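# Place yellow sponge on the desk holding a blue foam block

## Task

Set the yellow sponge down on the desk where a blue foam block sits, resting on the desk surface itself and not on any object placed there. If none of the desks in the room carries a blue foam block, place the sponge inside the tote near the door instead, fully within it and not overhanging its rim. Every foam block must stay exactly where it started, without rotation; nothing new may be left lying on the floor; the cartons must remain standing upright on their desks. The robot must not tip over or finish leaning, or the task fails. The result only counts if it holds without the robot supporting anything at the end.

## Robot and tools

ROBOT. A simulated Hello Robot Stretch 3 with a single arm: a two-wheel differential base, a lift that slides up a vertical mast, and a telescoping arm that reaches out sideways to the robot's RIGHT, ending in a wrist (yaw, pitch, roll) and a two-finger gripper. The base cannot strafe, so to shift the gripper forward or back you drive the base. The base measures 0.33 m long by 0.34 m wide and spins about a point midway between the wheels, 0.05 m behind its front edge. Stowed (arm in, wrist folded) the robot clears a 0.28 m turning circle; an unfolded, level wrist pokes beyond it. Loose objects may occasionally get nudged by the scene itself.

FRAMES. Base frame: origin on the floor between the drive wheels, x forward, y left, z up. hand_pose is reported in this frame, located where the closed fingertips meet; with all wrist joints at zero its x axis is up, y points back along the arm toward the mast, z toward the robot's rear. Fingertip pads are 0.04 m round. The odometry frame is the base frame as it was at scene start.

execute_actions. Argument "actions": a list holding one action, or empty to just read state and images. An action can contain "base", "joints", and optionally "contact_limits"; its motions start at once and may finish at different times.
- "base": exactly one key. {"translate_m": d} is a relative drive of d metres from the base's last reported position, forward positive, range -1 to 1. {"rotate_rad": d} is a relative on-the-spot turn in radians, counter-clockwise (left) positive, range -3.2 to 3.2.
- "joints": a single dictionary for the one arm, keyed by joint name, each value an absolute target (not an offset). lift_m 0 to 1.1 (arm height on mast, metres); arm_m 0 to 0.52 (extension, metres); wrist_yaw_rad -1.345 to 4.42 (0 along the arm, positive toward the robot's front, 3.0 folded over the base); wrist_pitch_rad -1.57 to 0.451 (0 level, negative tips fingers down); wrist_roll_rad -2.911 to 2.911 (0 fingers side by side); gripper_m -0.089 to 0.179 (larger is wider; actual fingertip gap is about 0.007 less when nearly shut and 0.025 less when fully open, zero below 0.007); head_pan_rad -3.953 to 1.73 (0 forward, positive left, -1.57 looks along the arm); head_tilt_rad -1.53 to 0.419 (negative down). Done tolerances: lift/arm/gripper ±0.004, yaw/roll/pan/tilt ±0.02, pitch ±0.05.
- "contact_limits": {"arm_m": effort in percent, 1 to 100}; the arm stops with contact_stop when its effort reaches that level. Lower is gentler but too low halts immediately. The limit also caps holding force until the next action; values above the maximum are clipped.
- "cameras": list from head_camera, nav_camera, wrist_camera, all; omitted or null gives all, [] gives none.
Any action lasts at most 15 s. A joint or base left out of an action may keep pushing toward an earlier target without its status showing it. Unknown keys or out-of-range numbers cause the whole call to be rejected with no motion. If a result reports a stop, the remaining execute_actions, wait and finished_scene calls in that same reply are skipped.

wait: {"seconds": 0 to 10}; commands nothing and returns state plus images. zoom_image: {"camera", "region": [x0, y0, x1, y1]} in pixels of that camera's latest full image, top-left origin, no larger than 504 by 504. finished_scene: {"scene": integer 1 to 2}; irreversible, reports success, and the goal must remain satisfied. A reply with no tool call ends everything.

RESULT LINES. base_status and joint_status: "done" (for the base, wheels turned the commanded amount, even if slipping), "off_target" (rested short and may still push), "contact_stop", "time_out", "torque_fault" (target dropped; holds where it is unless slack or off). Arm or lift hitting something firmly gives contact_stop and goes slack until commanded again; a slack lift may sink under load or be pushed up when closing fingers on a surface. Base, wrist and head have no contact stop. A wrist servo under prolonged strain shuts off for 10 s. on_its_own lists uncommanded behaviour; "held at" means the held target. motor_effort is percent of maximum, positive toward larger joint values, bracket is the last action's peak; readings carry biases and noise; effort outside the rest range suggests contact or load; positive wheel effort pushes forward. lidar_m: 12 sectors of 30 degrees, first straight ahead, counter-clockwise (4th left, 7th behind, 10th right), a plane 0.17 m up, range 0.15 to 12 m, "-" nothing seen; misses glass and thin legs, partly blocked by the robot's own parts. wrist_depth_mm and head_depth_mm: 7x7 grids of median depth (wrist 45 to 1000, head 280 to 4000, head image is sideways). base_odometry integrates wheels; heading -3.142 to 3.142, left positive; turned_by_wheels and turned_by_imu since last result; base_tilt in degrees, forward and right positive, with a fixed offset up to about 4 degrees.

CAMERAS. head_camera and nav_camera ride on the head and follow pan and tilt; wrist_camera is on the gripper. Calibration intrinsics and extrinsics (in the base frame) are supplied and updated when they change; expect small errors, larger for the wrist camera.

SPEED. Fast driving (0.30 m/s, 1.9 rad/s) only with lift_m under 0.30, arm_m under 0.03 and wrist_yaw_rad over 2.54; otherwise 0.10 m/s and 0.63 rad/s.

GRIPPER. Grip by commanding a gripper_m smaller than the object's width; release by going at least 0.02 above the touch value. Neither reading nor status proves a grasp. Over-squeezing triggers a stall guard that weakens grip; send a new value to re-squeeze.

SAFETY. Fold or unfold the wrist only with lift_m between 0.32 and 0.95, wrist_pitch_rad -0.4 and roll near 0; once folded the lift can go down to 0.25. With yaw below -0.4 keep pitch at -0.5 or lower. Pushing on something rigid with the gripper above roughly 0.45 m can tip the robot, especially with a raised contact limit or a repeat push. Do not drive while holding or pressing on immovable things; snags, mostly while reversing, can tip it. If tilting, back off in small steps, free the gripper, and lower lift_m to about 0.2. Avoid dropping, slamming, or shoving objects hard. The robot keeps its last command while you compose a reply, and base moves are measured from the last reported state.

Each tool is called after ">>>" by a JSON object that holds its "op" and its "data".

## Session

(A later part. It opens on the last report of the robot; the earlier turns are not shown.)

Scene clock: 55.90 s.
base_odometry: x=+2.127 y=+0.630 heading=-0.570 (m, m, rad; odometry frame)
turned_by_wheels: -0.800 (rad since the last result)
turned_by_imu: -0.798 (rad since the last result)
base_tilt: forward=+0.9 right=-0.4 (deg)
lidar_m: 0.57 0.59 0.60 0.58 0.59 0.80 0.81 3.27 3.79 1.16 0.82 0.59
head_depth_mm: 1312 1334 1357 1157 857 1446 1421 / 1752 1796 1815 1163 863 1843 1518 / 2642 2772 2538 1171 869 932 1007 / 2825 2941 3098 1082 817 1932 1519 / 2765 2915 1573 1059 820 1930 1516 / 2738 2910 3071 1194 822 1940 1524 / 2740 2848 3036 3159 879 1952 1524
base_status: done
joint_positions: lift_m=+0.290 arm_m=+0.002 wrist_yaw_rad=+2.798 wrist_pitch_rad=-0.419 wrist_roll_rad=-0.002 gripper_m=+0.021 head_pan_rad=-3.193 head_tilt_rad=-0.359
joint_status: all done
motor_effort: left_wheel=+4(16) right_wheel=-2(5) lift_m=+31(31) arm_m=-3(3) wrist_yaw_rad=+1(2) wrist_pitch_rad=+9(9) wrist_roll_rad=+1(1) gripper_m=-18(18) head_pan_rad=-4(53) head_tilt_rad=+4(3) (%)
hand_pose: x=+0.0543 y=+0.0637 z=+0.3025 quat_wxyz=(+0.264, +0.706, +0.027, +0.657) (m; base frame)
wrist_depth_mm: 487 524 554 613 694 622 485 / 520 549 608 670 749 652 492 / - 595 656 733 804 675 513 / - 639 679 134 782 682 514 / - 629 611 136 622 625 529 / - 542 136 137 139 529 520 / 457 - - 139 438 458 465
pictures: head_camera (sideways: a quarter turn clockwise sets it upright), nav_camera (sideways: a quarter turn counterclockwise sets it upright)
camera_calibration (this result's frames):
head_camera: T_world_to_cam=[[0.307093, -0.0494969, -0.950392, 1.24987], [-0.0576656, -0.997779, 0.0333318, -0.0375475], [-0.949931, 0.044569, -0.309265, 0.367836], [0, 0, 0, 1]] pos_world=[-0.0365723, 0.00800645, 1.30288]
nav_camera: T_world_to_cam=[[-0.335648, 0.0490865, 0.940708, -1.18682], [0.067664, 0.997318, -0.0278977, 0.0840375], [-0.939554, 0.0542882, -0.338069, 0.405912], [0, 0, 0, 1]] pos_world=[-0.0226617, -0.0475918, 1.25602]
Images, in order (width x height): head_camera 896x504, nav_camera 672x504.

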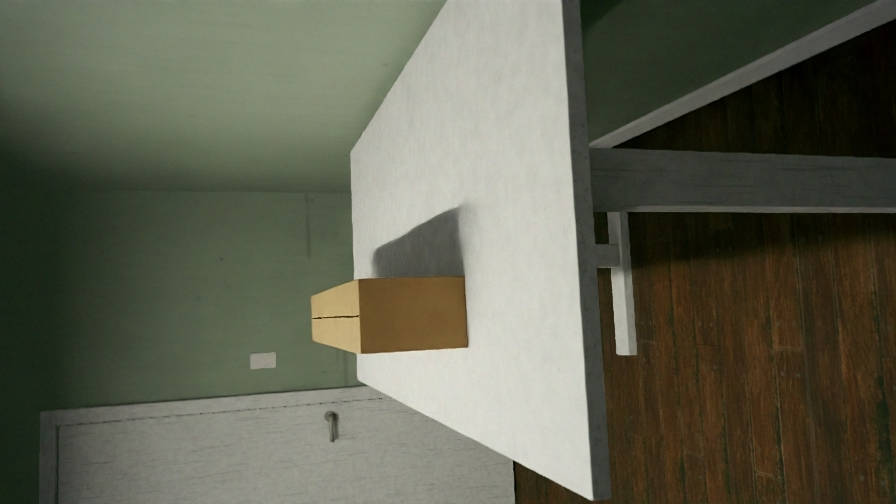

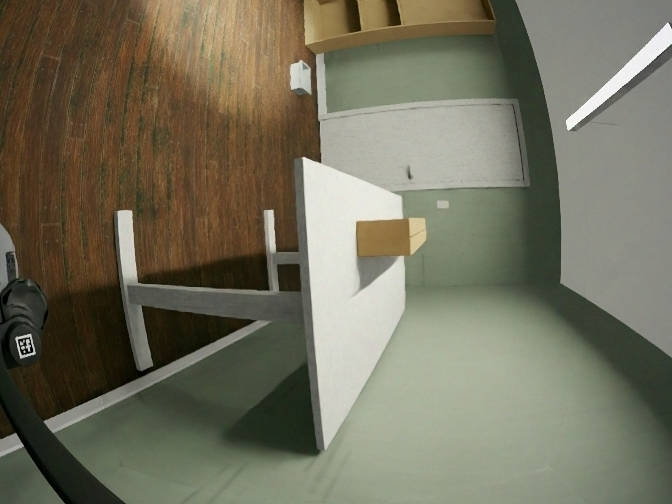

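>>> {"op": "execute_actions", "data": {"actions": [{"base":{"rotate_rad":-1.5}}], "cameras": []}}

>>> {"op": "execute_actions", "data": {"actions": [{"base":{"translate_m":0.5}}], "cameras": []}}

>>> {"op": "execute_actions", "data": {"actions": [{"base":{"rotate_rad":1.5},"joints":{"lift_m":0.7,"head_pan_rad":-1.4,"head_tilt_rad":-0.7}}], "cameras": []}}

>>> {"op": "execute_actions", "data": {"actions": [{"joints":{"lift_m":1.1,"wrist_yaw_rad":0}}], "cameras": ["head_camera","wrist_camera"]}}

Scene clock: 59.00 s.
base_odometry: x=+2.127 y=+0.630 heading=-2.070 (m, m, rad; odometry frame)
turned_by_wheels: -1.500 (rad since the last result)
turned_by_imu: -1.495 (rad since the last result)
base_tilt: forward=+1.0 right=-0.4 (deg)
lidar_m: 1.17 0.77 0.58 0.57 0.60 0.59 0.58 0.61 0.81 0.81 3.34 3.72
head_depth_mm: 481 507 538 571 609 651 702 / 480 506 537 569 606 652 699 / 478 505 536 569 609 648 699 / 478 506 534 567 604 646 695 / 478 503 533 565 604 644 694 / 476 502 532 565 601 643 689 / 477 502 532 562 601 642 690
base_status: done
joint_positions: lift_m=+0.290 arm_m=+0.002 wrist_yaw_rad=+2.798 wrist_pitch_rad=-0.419 wrist_roll_rad=-0.002 gripper_m=+0.021 head_pan_rad=-3.193 head_tilt_rad=-0.359
joint_status: not commanded
motor_effort: left_wheel=+4(16) right_wheel=-2(6) lift_m=+30(30) arm_m=-3(3) wrist_yaw_rad=+1(2) wrist_pitch_rad=+9(9) wrist_roll_rad=+1(1) gripper_m=-18(17) head_pan_rad=-4(4) head_tilt_rad=+3(3) (%)
hand_pose: x=+0.0543 y=+0.0637 z=+0.3025 quat_wxyz=(+0.264, +0.706, +0.027, +0.657) (m; base frame)
wrist_depth_mm: 479 517 562 601 647 703 770 / 525 551 593 646 694 773 867 / - 597 644 701 766 862 988 / - 632 674 134 780 798 817 / - 646 616 136 622 631 651 / - 543 137 137 139 529 534 / 448 - - 140 431 460 460
pictures: none
No camera images: the call's "cameras" was empty. Leave "cameras" out to get every camera's image.

Scene clock: 62.40 s.
base_odometry: x=+1.888 y=+0.191 heading=-2.070 (m, m, rad; odometry frame)
turned_by_wheels: +0.000 (rad since the last result)
turned_by_imu: +0.005 (rad since the last result)
base_tilt: forward=+0.9 right=-0.5 (deg)
lidar_m: 0.66 0.72 0.55 0.54 0.57 0.81 1.07 1.14 1.04 3.17 3.29 3.25
head_depth_mm: 925 975 1031 1099 1165 1253 1349 / 923 976 1034 1098 1165 1251 1345 / 925 974 1032 1095 1165 1249 1339 / 922 974 1030 1093 1167 1247 1338 / 922 972 1027 1090 1161 1248 1337 / 920 971 1027 1092 1162 1237 1331 / 915 968 1025 1085 1159 1240 1329
base_status: done
joint_positions: lift_m=+0.290 arm_m=+0.002 wrist_yaw_rad=+2.798 wrist_pitch_rad=-0.419 wrist_roll_rad=-0.002 gripper_m=+0.021 head_pan_rad=-3.193 head_tilt_rad=-0.358
joint_status: not commanded
motor_effort: left_wheel=+3(15) right_wheel=-1(5) lift_m=+31(31) arm_m=-3(3) wrist_yaw_rad=+2(3) wrist_pitch_rad=+9(9) wrist_roll_rad=+1(1) gripper_m=-18(18) head_pan_rad=-4(5) head_tilt_rad=+3(3) (%)
hand_pose: x=+0.0543 y=+0.0637 z=+0.3025 quat_wxyz=(+0.264, +0.706, +0.027, +0.657) (m; base frame)
wrist_depth_mm: 458 494 539 554 612 681 728 / 493 525 569 628 665 752 804 / - 563 609 666 727 797 910 / - 616 642 134 766 758 827 / - 643 622 135 628 637 619 / - 542 137 137 139 533 542 / 456 - - 141 432 455 456
pictures: none
No camera images: the call's "cameras" was empty. Leave "cameras" out to get every camera's image.

Scene clock: 66.97 s.
base_odometry: x=+1.888 y=+0.191 heading=-0.570 (m, m, rad; odometry frame)
turned_by_wheels: +1.500 (rad since the last result)
turned_by_imu: +1.500 (rad since the last result)
base_tilt: forward=+0.9 right=-0.4 (deg)
lidar_m: 0.54 0.56 0.75 1.07 1.11 1.04 3.17 3.25 3.75 0.67 0.77 0.56
head_depth_mm: 3024 754 771 640 1701 1409 1200 / 1274 739 770 1936 1699 1420 1205 / 3068 1217 776 1949 1705 1412 1208 / 3119 1215 777 782 933 1137 1231 / 2050 1223 777 840 1706 1415 1203 / 1458 1223 779 1541 1610 1420 1210 / 1118 1100 781 1168 1259 1294 1185
base_status: done
joint_positions: lift_m=+0.700 arm_m=+0.002 wrist_yaw_rad=+2.798 wrist_pitch_rad=-0.419 wrist_roll_rad=-0.002 gripper_m=+0.021 head_pan_rad=-1.407 head_tilt_rad=-0.692
joint_status: all done
motor_effort: left_wheel=-5(14) right_wheel=+2(6) lift_m=+42(43) arm_m=-3(3) wrist_yaw_rad=+2(2) wrist_pitch_rad=+9(9) wrist_roll_rad=+1(1) gripper_m=-19(18) head_pan_rad=+4(53) head_tilt_rad=-3(22) (%)
hand_pose: x=+0.0543 y=+0.0637 z=+0.7122 quat_wxyz=(+0.264, +0.706, +0.027, +0.657) (m; base frame)
wrist_depth_mm: 904 948 - - 847 595 456 / 938 - - - 874 614 476 / - - - - 928 643 487 / - - - 134 882 667 509 / - - - 136 839 671 518 / - - 137 138 138 709 521 / 913 - 887 140 851 688 542
pictures: none
No camera images: the call's "cameras" was empty. Leave "cameras" out to get every camera's image.

Scene clock: 71.43 s.
base_odometry: x=+1.888 y=+0.191 heading=-0.570 (m, m, rad; odometry frame)
turned_by_wheels: +0.000 (rad since the last result)
turned_by_imu: +0.001 (rad since the last result)
base_tilt: forward=+1.0 right=-0.3 (deg)
lidar_m: 0.54 0.56 0.75 1.07 1.11 1.04 3.17 3.24 3.47 0.66 0.77 0.56
head_depth_mm: - - - - - 1349 1205 / 3013 - 335 - - 1409 1211 / 3121 1215 776 2027 1700 1414 1204 / 3085 1217 777 783 935 1140 1207 / 2029 1220 778 838 1703 1413 1212 / 1453 1224 780 1543 1636 1418 1209 / 1126 1102 781 1173 1265 1293 1187
base_status: not commanded
joint_positions: lift_m=+1.100 arm_m=+0.002 wrist_yaw_rad=+0.003 wrist_pitch_rad=-0.419 wrist_roll_rad=-0.002 gripper_m=+0.021 head_pan_rad=-1.407 head_tilt_rad=-0.692
joint_status: all done
motor_effort: left_wheel=-5(5) right_wheel=+2(2) lift_m=+42(44) arm_m=-3(3) wrist_yaw_rad=-2(5) wrist_pitch_rad=+9(9) wrist_roll_rad=+1(1) gripper_m=-19(19) head_pan_rad=+5(5) head_tilt_rad=-3(3) (%)
hand_pose: x=-0.0209 y=-0.3716 z=+1.1122 quat_wxyz=(+0.693, +0.149, -0.690, -0.146) (m; base frame)
wrist_depth_mm: 737 - - - - - - / 721 955 - 582 - - - / 679 691 729 627 697 - - / 515 519 504 134 510 - - / 422 419 404 136 418 - - / 722 - 137 138 139 - - / 729 - 694 139 - - -
pictures: head_camera (sideways: a quarter turn clockwise sets it upright), wrist_camera
camera_calibration (this result's frames):
head_camera: T_world_to_cam=[[-0.065141, 0.600277, -0.797135, 1.05224], [0.988789, 0.14639, 0.0294355, -0.0388446], [0.134362, -0.786281, -0.603083, 0.743542], [0, 0, 0, 1]] pos_world=[0.00704892, -0.0413144, 1.28834]
wrist_camera: T_world_to_cam=[[-0.999845, -0.017586, 0.000266178, -0.0308806], [-0.00941216, 0.522218, -0.85276, 1.18182], [0.0148576, -0.852631, -0.522303, 0.429193], [0, 0, 0, 1]] pos_world=[-0.0261292, -0.251766, 1.23198]
Images, in order (width x height): head_camera 896x504, wrist_camera 644x364.

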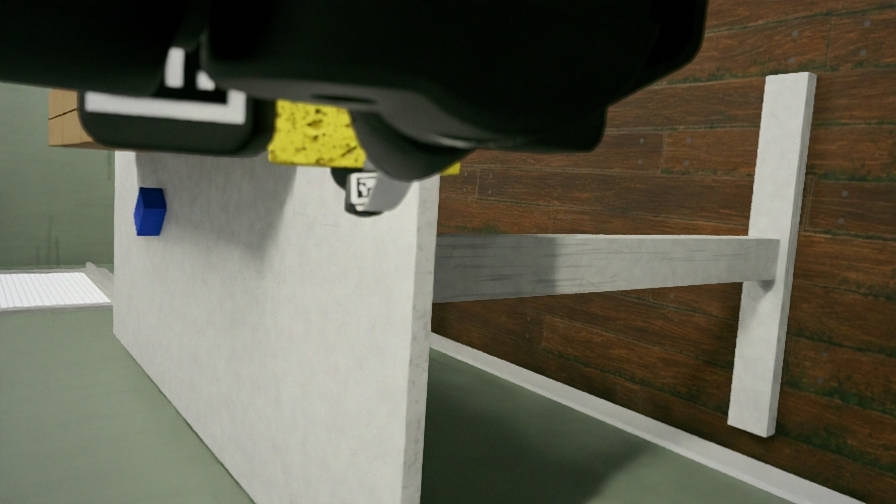

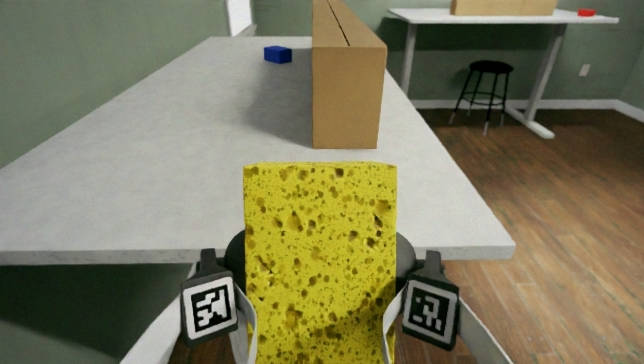

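>>> {"op": "execute_actions", "data": {"actions": [{"base":{"translate_m":0.2},"joints":{"arm_m":0.52,"wrist_pitch_rad":-0.8}}], "cameras": []}}

>>> {"op": "execute_actions", "data": {"actions": [{"joints":{"wrist_pitch_rad":-1.25,"head_pan_rad":-1.5,"head_tilt_rad":-0.5}}], "cameras": ["head_camera","wrist_camera"]}}

Scene clock: 77.17 s.
base_odometry: x=+2.056 y=+0.083 heading=-0.570 (m, m, rad; odometry frame)
turned_by_wheels: +0.000 (rad since the last result)
turned_by_imu: +0.003 (rad since the last result)
base_tilt: forward=+0.9 right=-0.3 (deg)
lidar_m: 0.34 0.35 0.48 1.07 1.11 1.21 2.36 3.44 3.30 0.66 0.49 0.35
head_depth_mm: 1225 1054 770 639 1702 1413 1198 / 3027 971 736 748 894 1317 1209 / 3109 1214 775 1950 1713 1377 1207 / 2120 1213 775 1937 1725 1419 1210 / 1297 1170 777 1291 1579 1382 1209 / 908 943 783 952 1063 1113 1139 / 701 721 737 733 784 813 841
base_status: done
joint_positions: lift_m=+1.100 arm_m=+0.520 wrist_yaw_rad=+0.001 wrist_pitch_rad=-0.809 wrist_roll_rad=-0.002 gripper_m=+0.021 head_pan_rad=-1.407 head_tilt_rad=-0.692
joint_status: all done
motor_effort: left_wheel=-5(8) right_wheel=+2(5) lift_m=+42(42) arm_m=+5(5) wrist_yaw_rad=-2(2) wrist_pitch_rad=+4(10) wrist_roll_rad=+1(1) gripper_m=-18(18) head_pan_rad=+4(4) head_tilt_rad=-3(3) (%)
hand_pose: x=-0.0214 y=-0.8240 z=+1.0365 quat_wxyz=(+0.651, +0.279, -0.649, -0.278) (m; base frame)
wrist_depth_mm: 442 438 436 439 436 333 224 / 373 375 373 376 376 331 226 / 331 327 330 333 332 313 226 / 291 291 287 134 287 297 225 / 261 263 257 136 258 264 226 / 240 238 138 138 139 242 229 / 220 219 212 140 212 222 220
pictures: none
No camera images: the call's "cameras" was empty. Leave "cameras" out to get every camera's image.

Scene clock: 78.20 s.
base_odometry: x=+2.056 y=+0.083 heading=-0.570 (m, m, rad; odometry frame)
turned_by_wheels: +0.000 (rad since the last result)
turned_by_imu: +0.000 (rad since the last result)
base_tilt: forward=+0.9 right=-0.3 (deg)
lidar_m: 0.34 0.35 0.48 1.08 1.12 1.20 2.37 3.44 3.31 0.66 0.48 0.35
head_depth_mm: 3055 3304 794 784 1868 1635 1337 / 3054 1570 1126 788 765 1537 1306 / 3131 - 1104 710 767 871 993 / 3145 3394 1332 773 1879 1642 1352 / 2102 2104 1340 794 1703 1642 1338 / 1250 1260 1163 802 1091 1274 1251 / 890 890 894 802 805 905 909
base_status: not commanded
joint_positions: lift_m=+1.100 arm_m=+0.520 wrist_yaw_rad=+0.001 wrist_pitch_rad=-1.249 wrist_roll_rad=-0.002 gripper_m=+0.021 head_pan_rad=-1.493 head_tilt_rad=-0.508
joint_status: all done
motor_effort: left_wheel=-5(5) right_wheel=+2(2) lift_m=+42(42) arm_m=+5(5) wrist_yaw_rad=-1(0) wrist_pitch_rad=-1(4) wrist_roll_rad=+1(1) gripper_m=-18(18) head_pan_rad=-5(18) head_tilt_rad=+3(14) (%)
hand_pose: x=-0.0216 y=-0.7228 z=+0.9878 quat_wxyz=(+0.575, +0.414, -0.572, -0.413) (m; base frame)
wrist_depth_mm: 222 224 224 222 221 223 219 / 217 217 215 216 216 216 216 / 211 211 210 211 209 211 210 / 204 205 203 134 205 206 205 / 200 198 197 136 199 199 199 / 193 194 137 138 139 194 193 / 189 188 187 140 188 189 189
pictures: head_camera (sideways: a quarter turn clockwise sets it upright), wrist_camera
camera_calibration (this result's frames):
head_camera: T_world_to_cam=[[-0.00128283, 0.448146, -0.893959, 1.1781], [0.997257, 0.0667363, 0.0320242, -0.0422739], [0.0740111, -0.891466, -0.447002, 0.540836], [0, 0, 0, 1]] pos_world=[0.00364136, -0.0430053, 1.29629]
wrist_camera: T_world_to_cam=[[-0.999886, -0.0108638, -0.0105056, -0.0221687], [-0.00866285, 0.98163, -0.190598, 0.937147], [0.0123832, -0.190486, -0.981612, 0.997063], [0, 0, 0, 1]] pos_world=[-0.0263946, -0.730246, 1.15711]
Images, in order (width x height): head_camera 896x504, wrist_camera 644x364.

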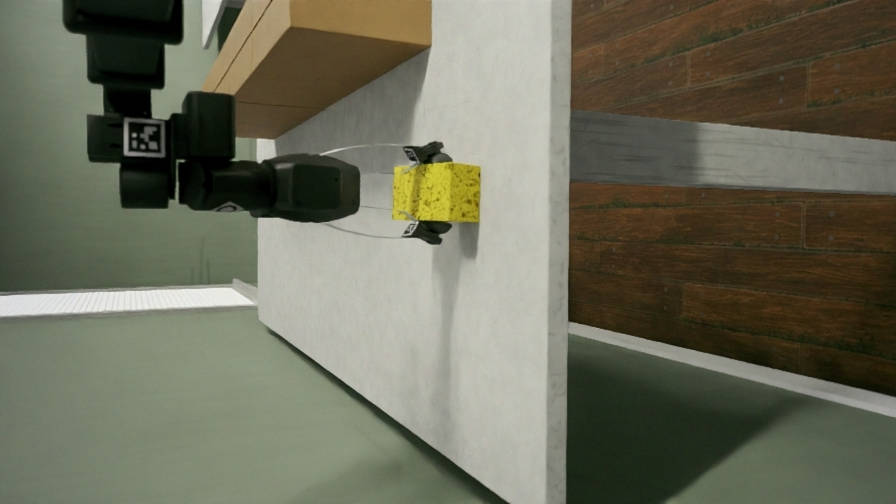

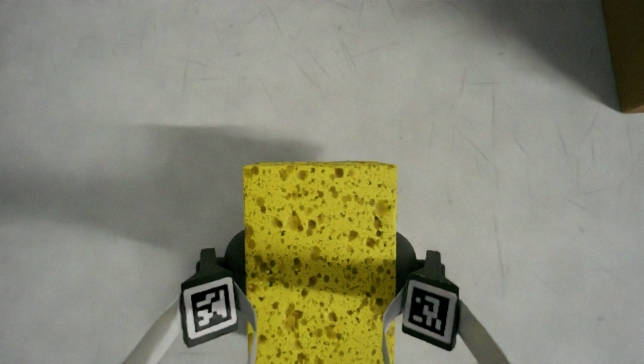

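Touching at the near edge. Release.

>>> {"op": "execute_actions", "data": {"actions": [{"joints":{"gripper_m":0.15}}], "cameras": []}}

>>> {"op": "execute_actions", "data": {"actions": [{"joints":{"wrist_pitch_rad":-0.3}}], "cameras": ["head_camera"]}}

>>> {"op": "finished_scene", "data": {"scene": 1}}

Scene clock: 81.07 s.
base_odometry: x=+2.056 y=+0.083 heading=-0.570 (m, m, rad; odometry frame)
turned_by_wheels: +0.000 (rad since the last result)
turned_by_imu: +0.001 (rad since the last result)
base_tilt: forward=+0.9 right=-0.4 (deg)
lidar_m: 0.34 0.35 0.48 1.08 1.11 1.21 2.36 3.46 3.29 0.66 0.48 0.35
head_depth_mm: 3106 3333 791 786 1872 1639 1333 / 3106 1575 1128 787 764 1544 1303 / 3165 - 1108 711 766 874 993 / 3165 3413 1331 791 1885 1639 1344 / 2106 2133 1334 797 1698 1651 1347 / 1246 1253 1163 798 1097 1278 1253 / 889 892 893 805 806 907 911
base_status: not commanded
joint_positions: lift_m=+1.100 arm_m=+0.520 wrist_yaw_rad=+0.001 wrist_pitch_rad=-1.249 wrist_roll_rad=-0.002 gripper_m=+0.150 head_pan_rad=-1.493 head_tilt_rad=-0.508
joint_status: all done
motor_effort: left_wheel=-5(5) right_wheel=+2(2) lift_m=+42(42) arm_m=+5(5) wrist_yaw_rad=-1(0) wrist_pitch_rad=-1(1) wrist_roll_rad=+1(1) gripper_m=+0(91) head_pan_rad=-5(5) head_tilt_rad=+3(3) (%)
hand_pose: x=-0.0216 y=-0.7227 z=+0.9878 quat_wxyz=(+0.575, +0.414, -0.572, -0.413) (m; base frame)
wrist_depth_mm: 223 222 224 222 223 223 220 / 217 217 216 217 217 219 216 / 209 209 209 212 211 209 210 / 203 204 203 159 205 205 206 / 198 198 198 154 199 198 198 / 194 - 193 150 192 - 195 / - 188 189 146 188 188 189
pictures: none
No camera images: the call's "cameras" was empty. Leave "cameras" out to get every camera's image.

Scene clock: 82.37 s.
base_odometry: x=+2.056 y=+0.083 heading=-0.570 (m, m, rad; odometry frame)
turned_by_wheels: +0.000 (rad since the last result)
turned_by_imu: +0.000 (rad since the last result)
base_tilt: forward=+0.9 right=-0.4 (deg)
lidar_m: 0.34 0.35 0.48 1.08 1.11 1.20 2.36 3.45 3.31 0.66 0.48 0.35
head_depth_mm: 3089 3343 793 787 1863 1628 1342 / 3104 1576 1127 788 768 1540 1308 / 3135 - 1208 711 765 875 999 / 3166 3427 1320 793 1883 1635 1338 / 2091 2116 1329 797 1693 1635 1343 / 1250 1250 1167 802 1094 1278 1255 / 888 889 891 802 807 907 912
base_status: not commanded
joint_positions: lift_m=+1.100 arm_m=+0.520 wrist_yaw_rad=+0.001 wrist_pitch_rad=-0.321 wrist_roll_rad=-0.002 gripper_m=+0.150 head_pan_rad=-1.493 head_tilt_rad=-0.508
joint_status: all done
motor_effort: left_wheel=-5(5) right_wheel=+2(2) lift_m=+41(42) arm_m=+5(5) wrist_yaw_rad=-1(1) wrist_pitch_rad=+9(9) wrist_roll_rad=+1(1) gripper_m=-1(0) head_pan_rad=-4(5) head_tilt_rad=+3(3) (%)
hand_pose: x=-0.0212 y=-0.9002 z=+1.1349 quat_wxyz=(+0.699, +0.114, -0.697, -0.113) (m; base frame)
wrist_depth_mm: 472 711 - - - - - / 480 703 - - 798 - - / 471 706 948 931 641 384 390 / 476 615 655 670 584 333 249 / 463 493 489 495 500 332 223 / 418 - 399 399 395 - 224 / 346 326 331 337 336 324 206
pictures: head_camera (sideways: a quarter turn clockwise sets it upright)
camera_calibration (this result's frames):
head_camera: T_world_to_cam=[[-0.00127497, 0.448123, -0.893971, 1.17812], [0.997257, 0.0667237, 0.0320245, -0.0422743], [0.074, -0.891478, -0.446979, 0.540806], [0, 0, 0, 1]] pos_world=[0.0036408, -0.0430054, 1.29629]
Images, in order (width x height): head_camera 896x504.

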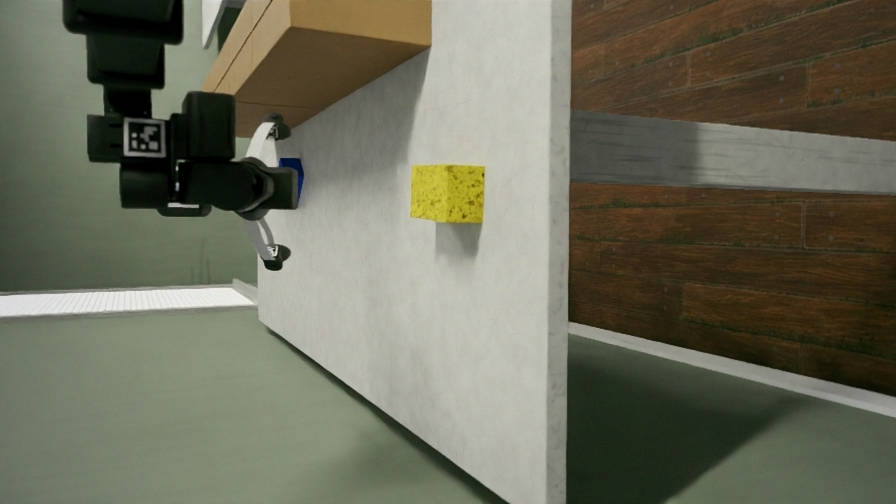

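The scene is finished: the task was done.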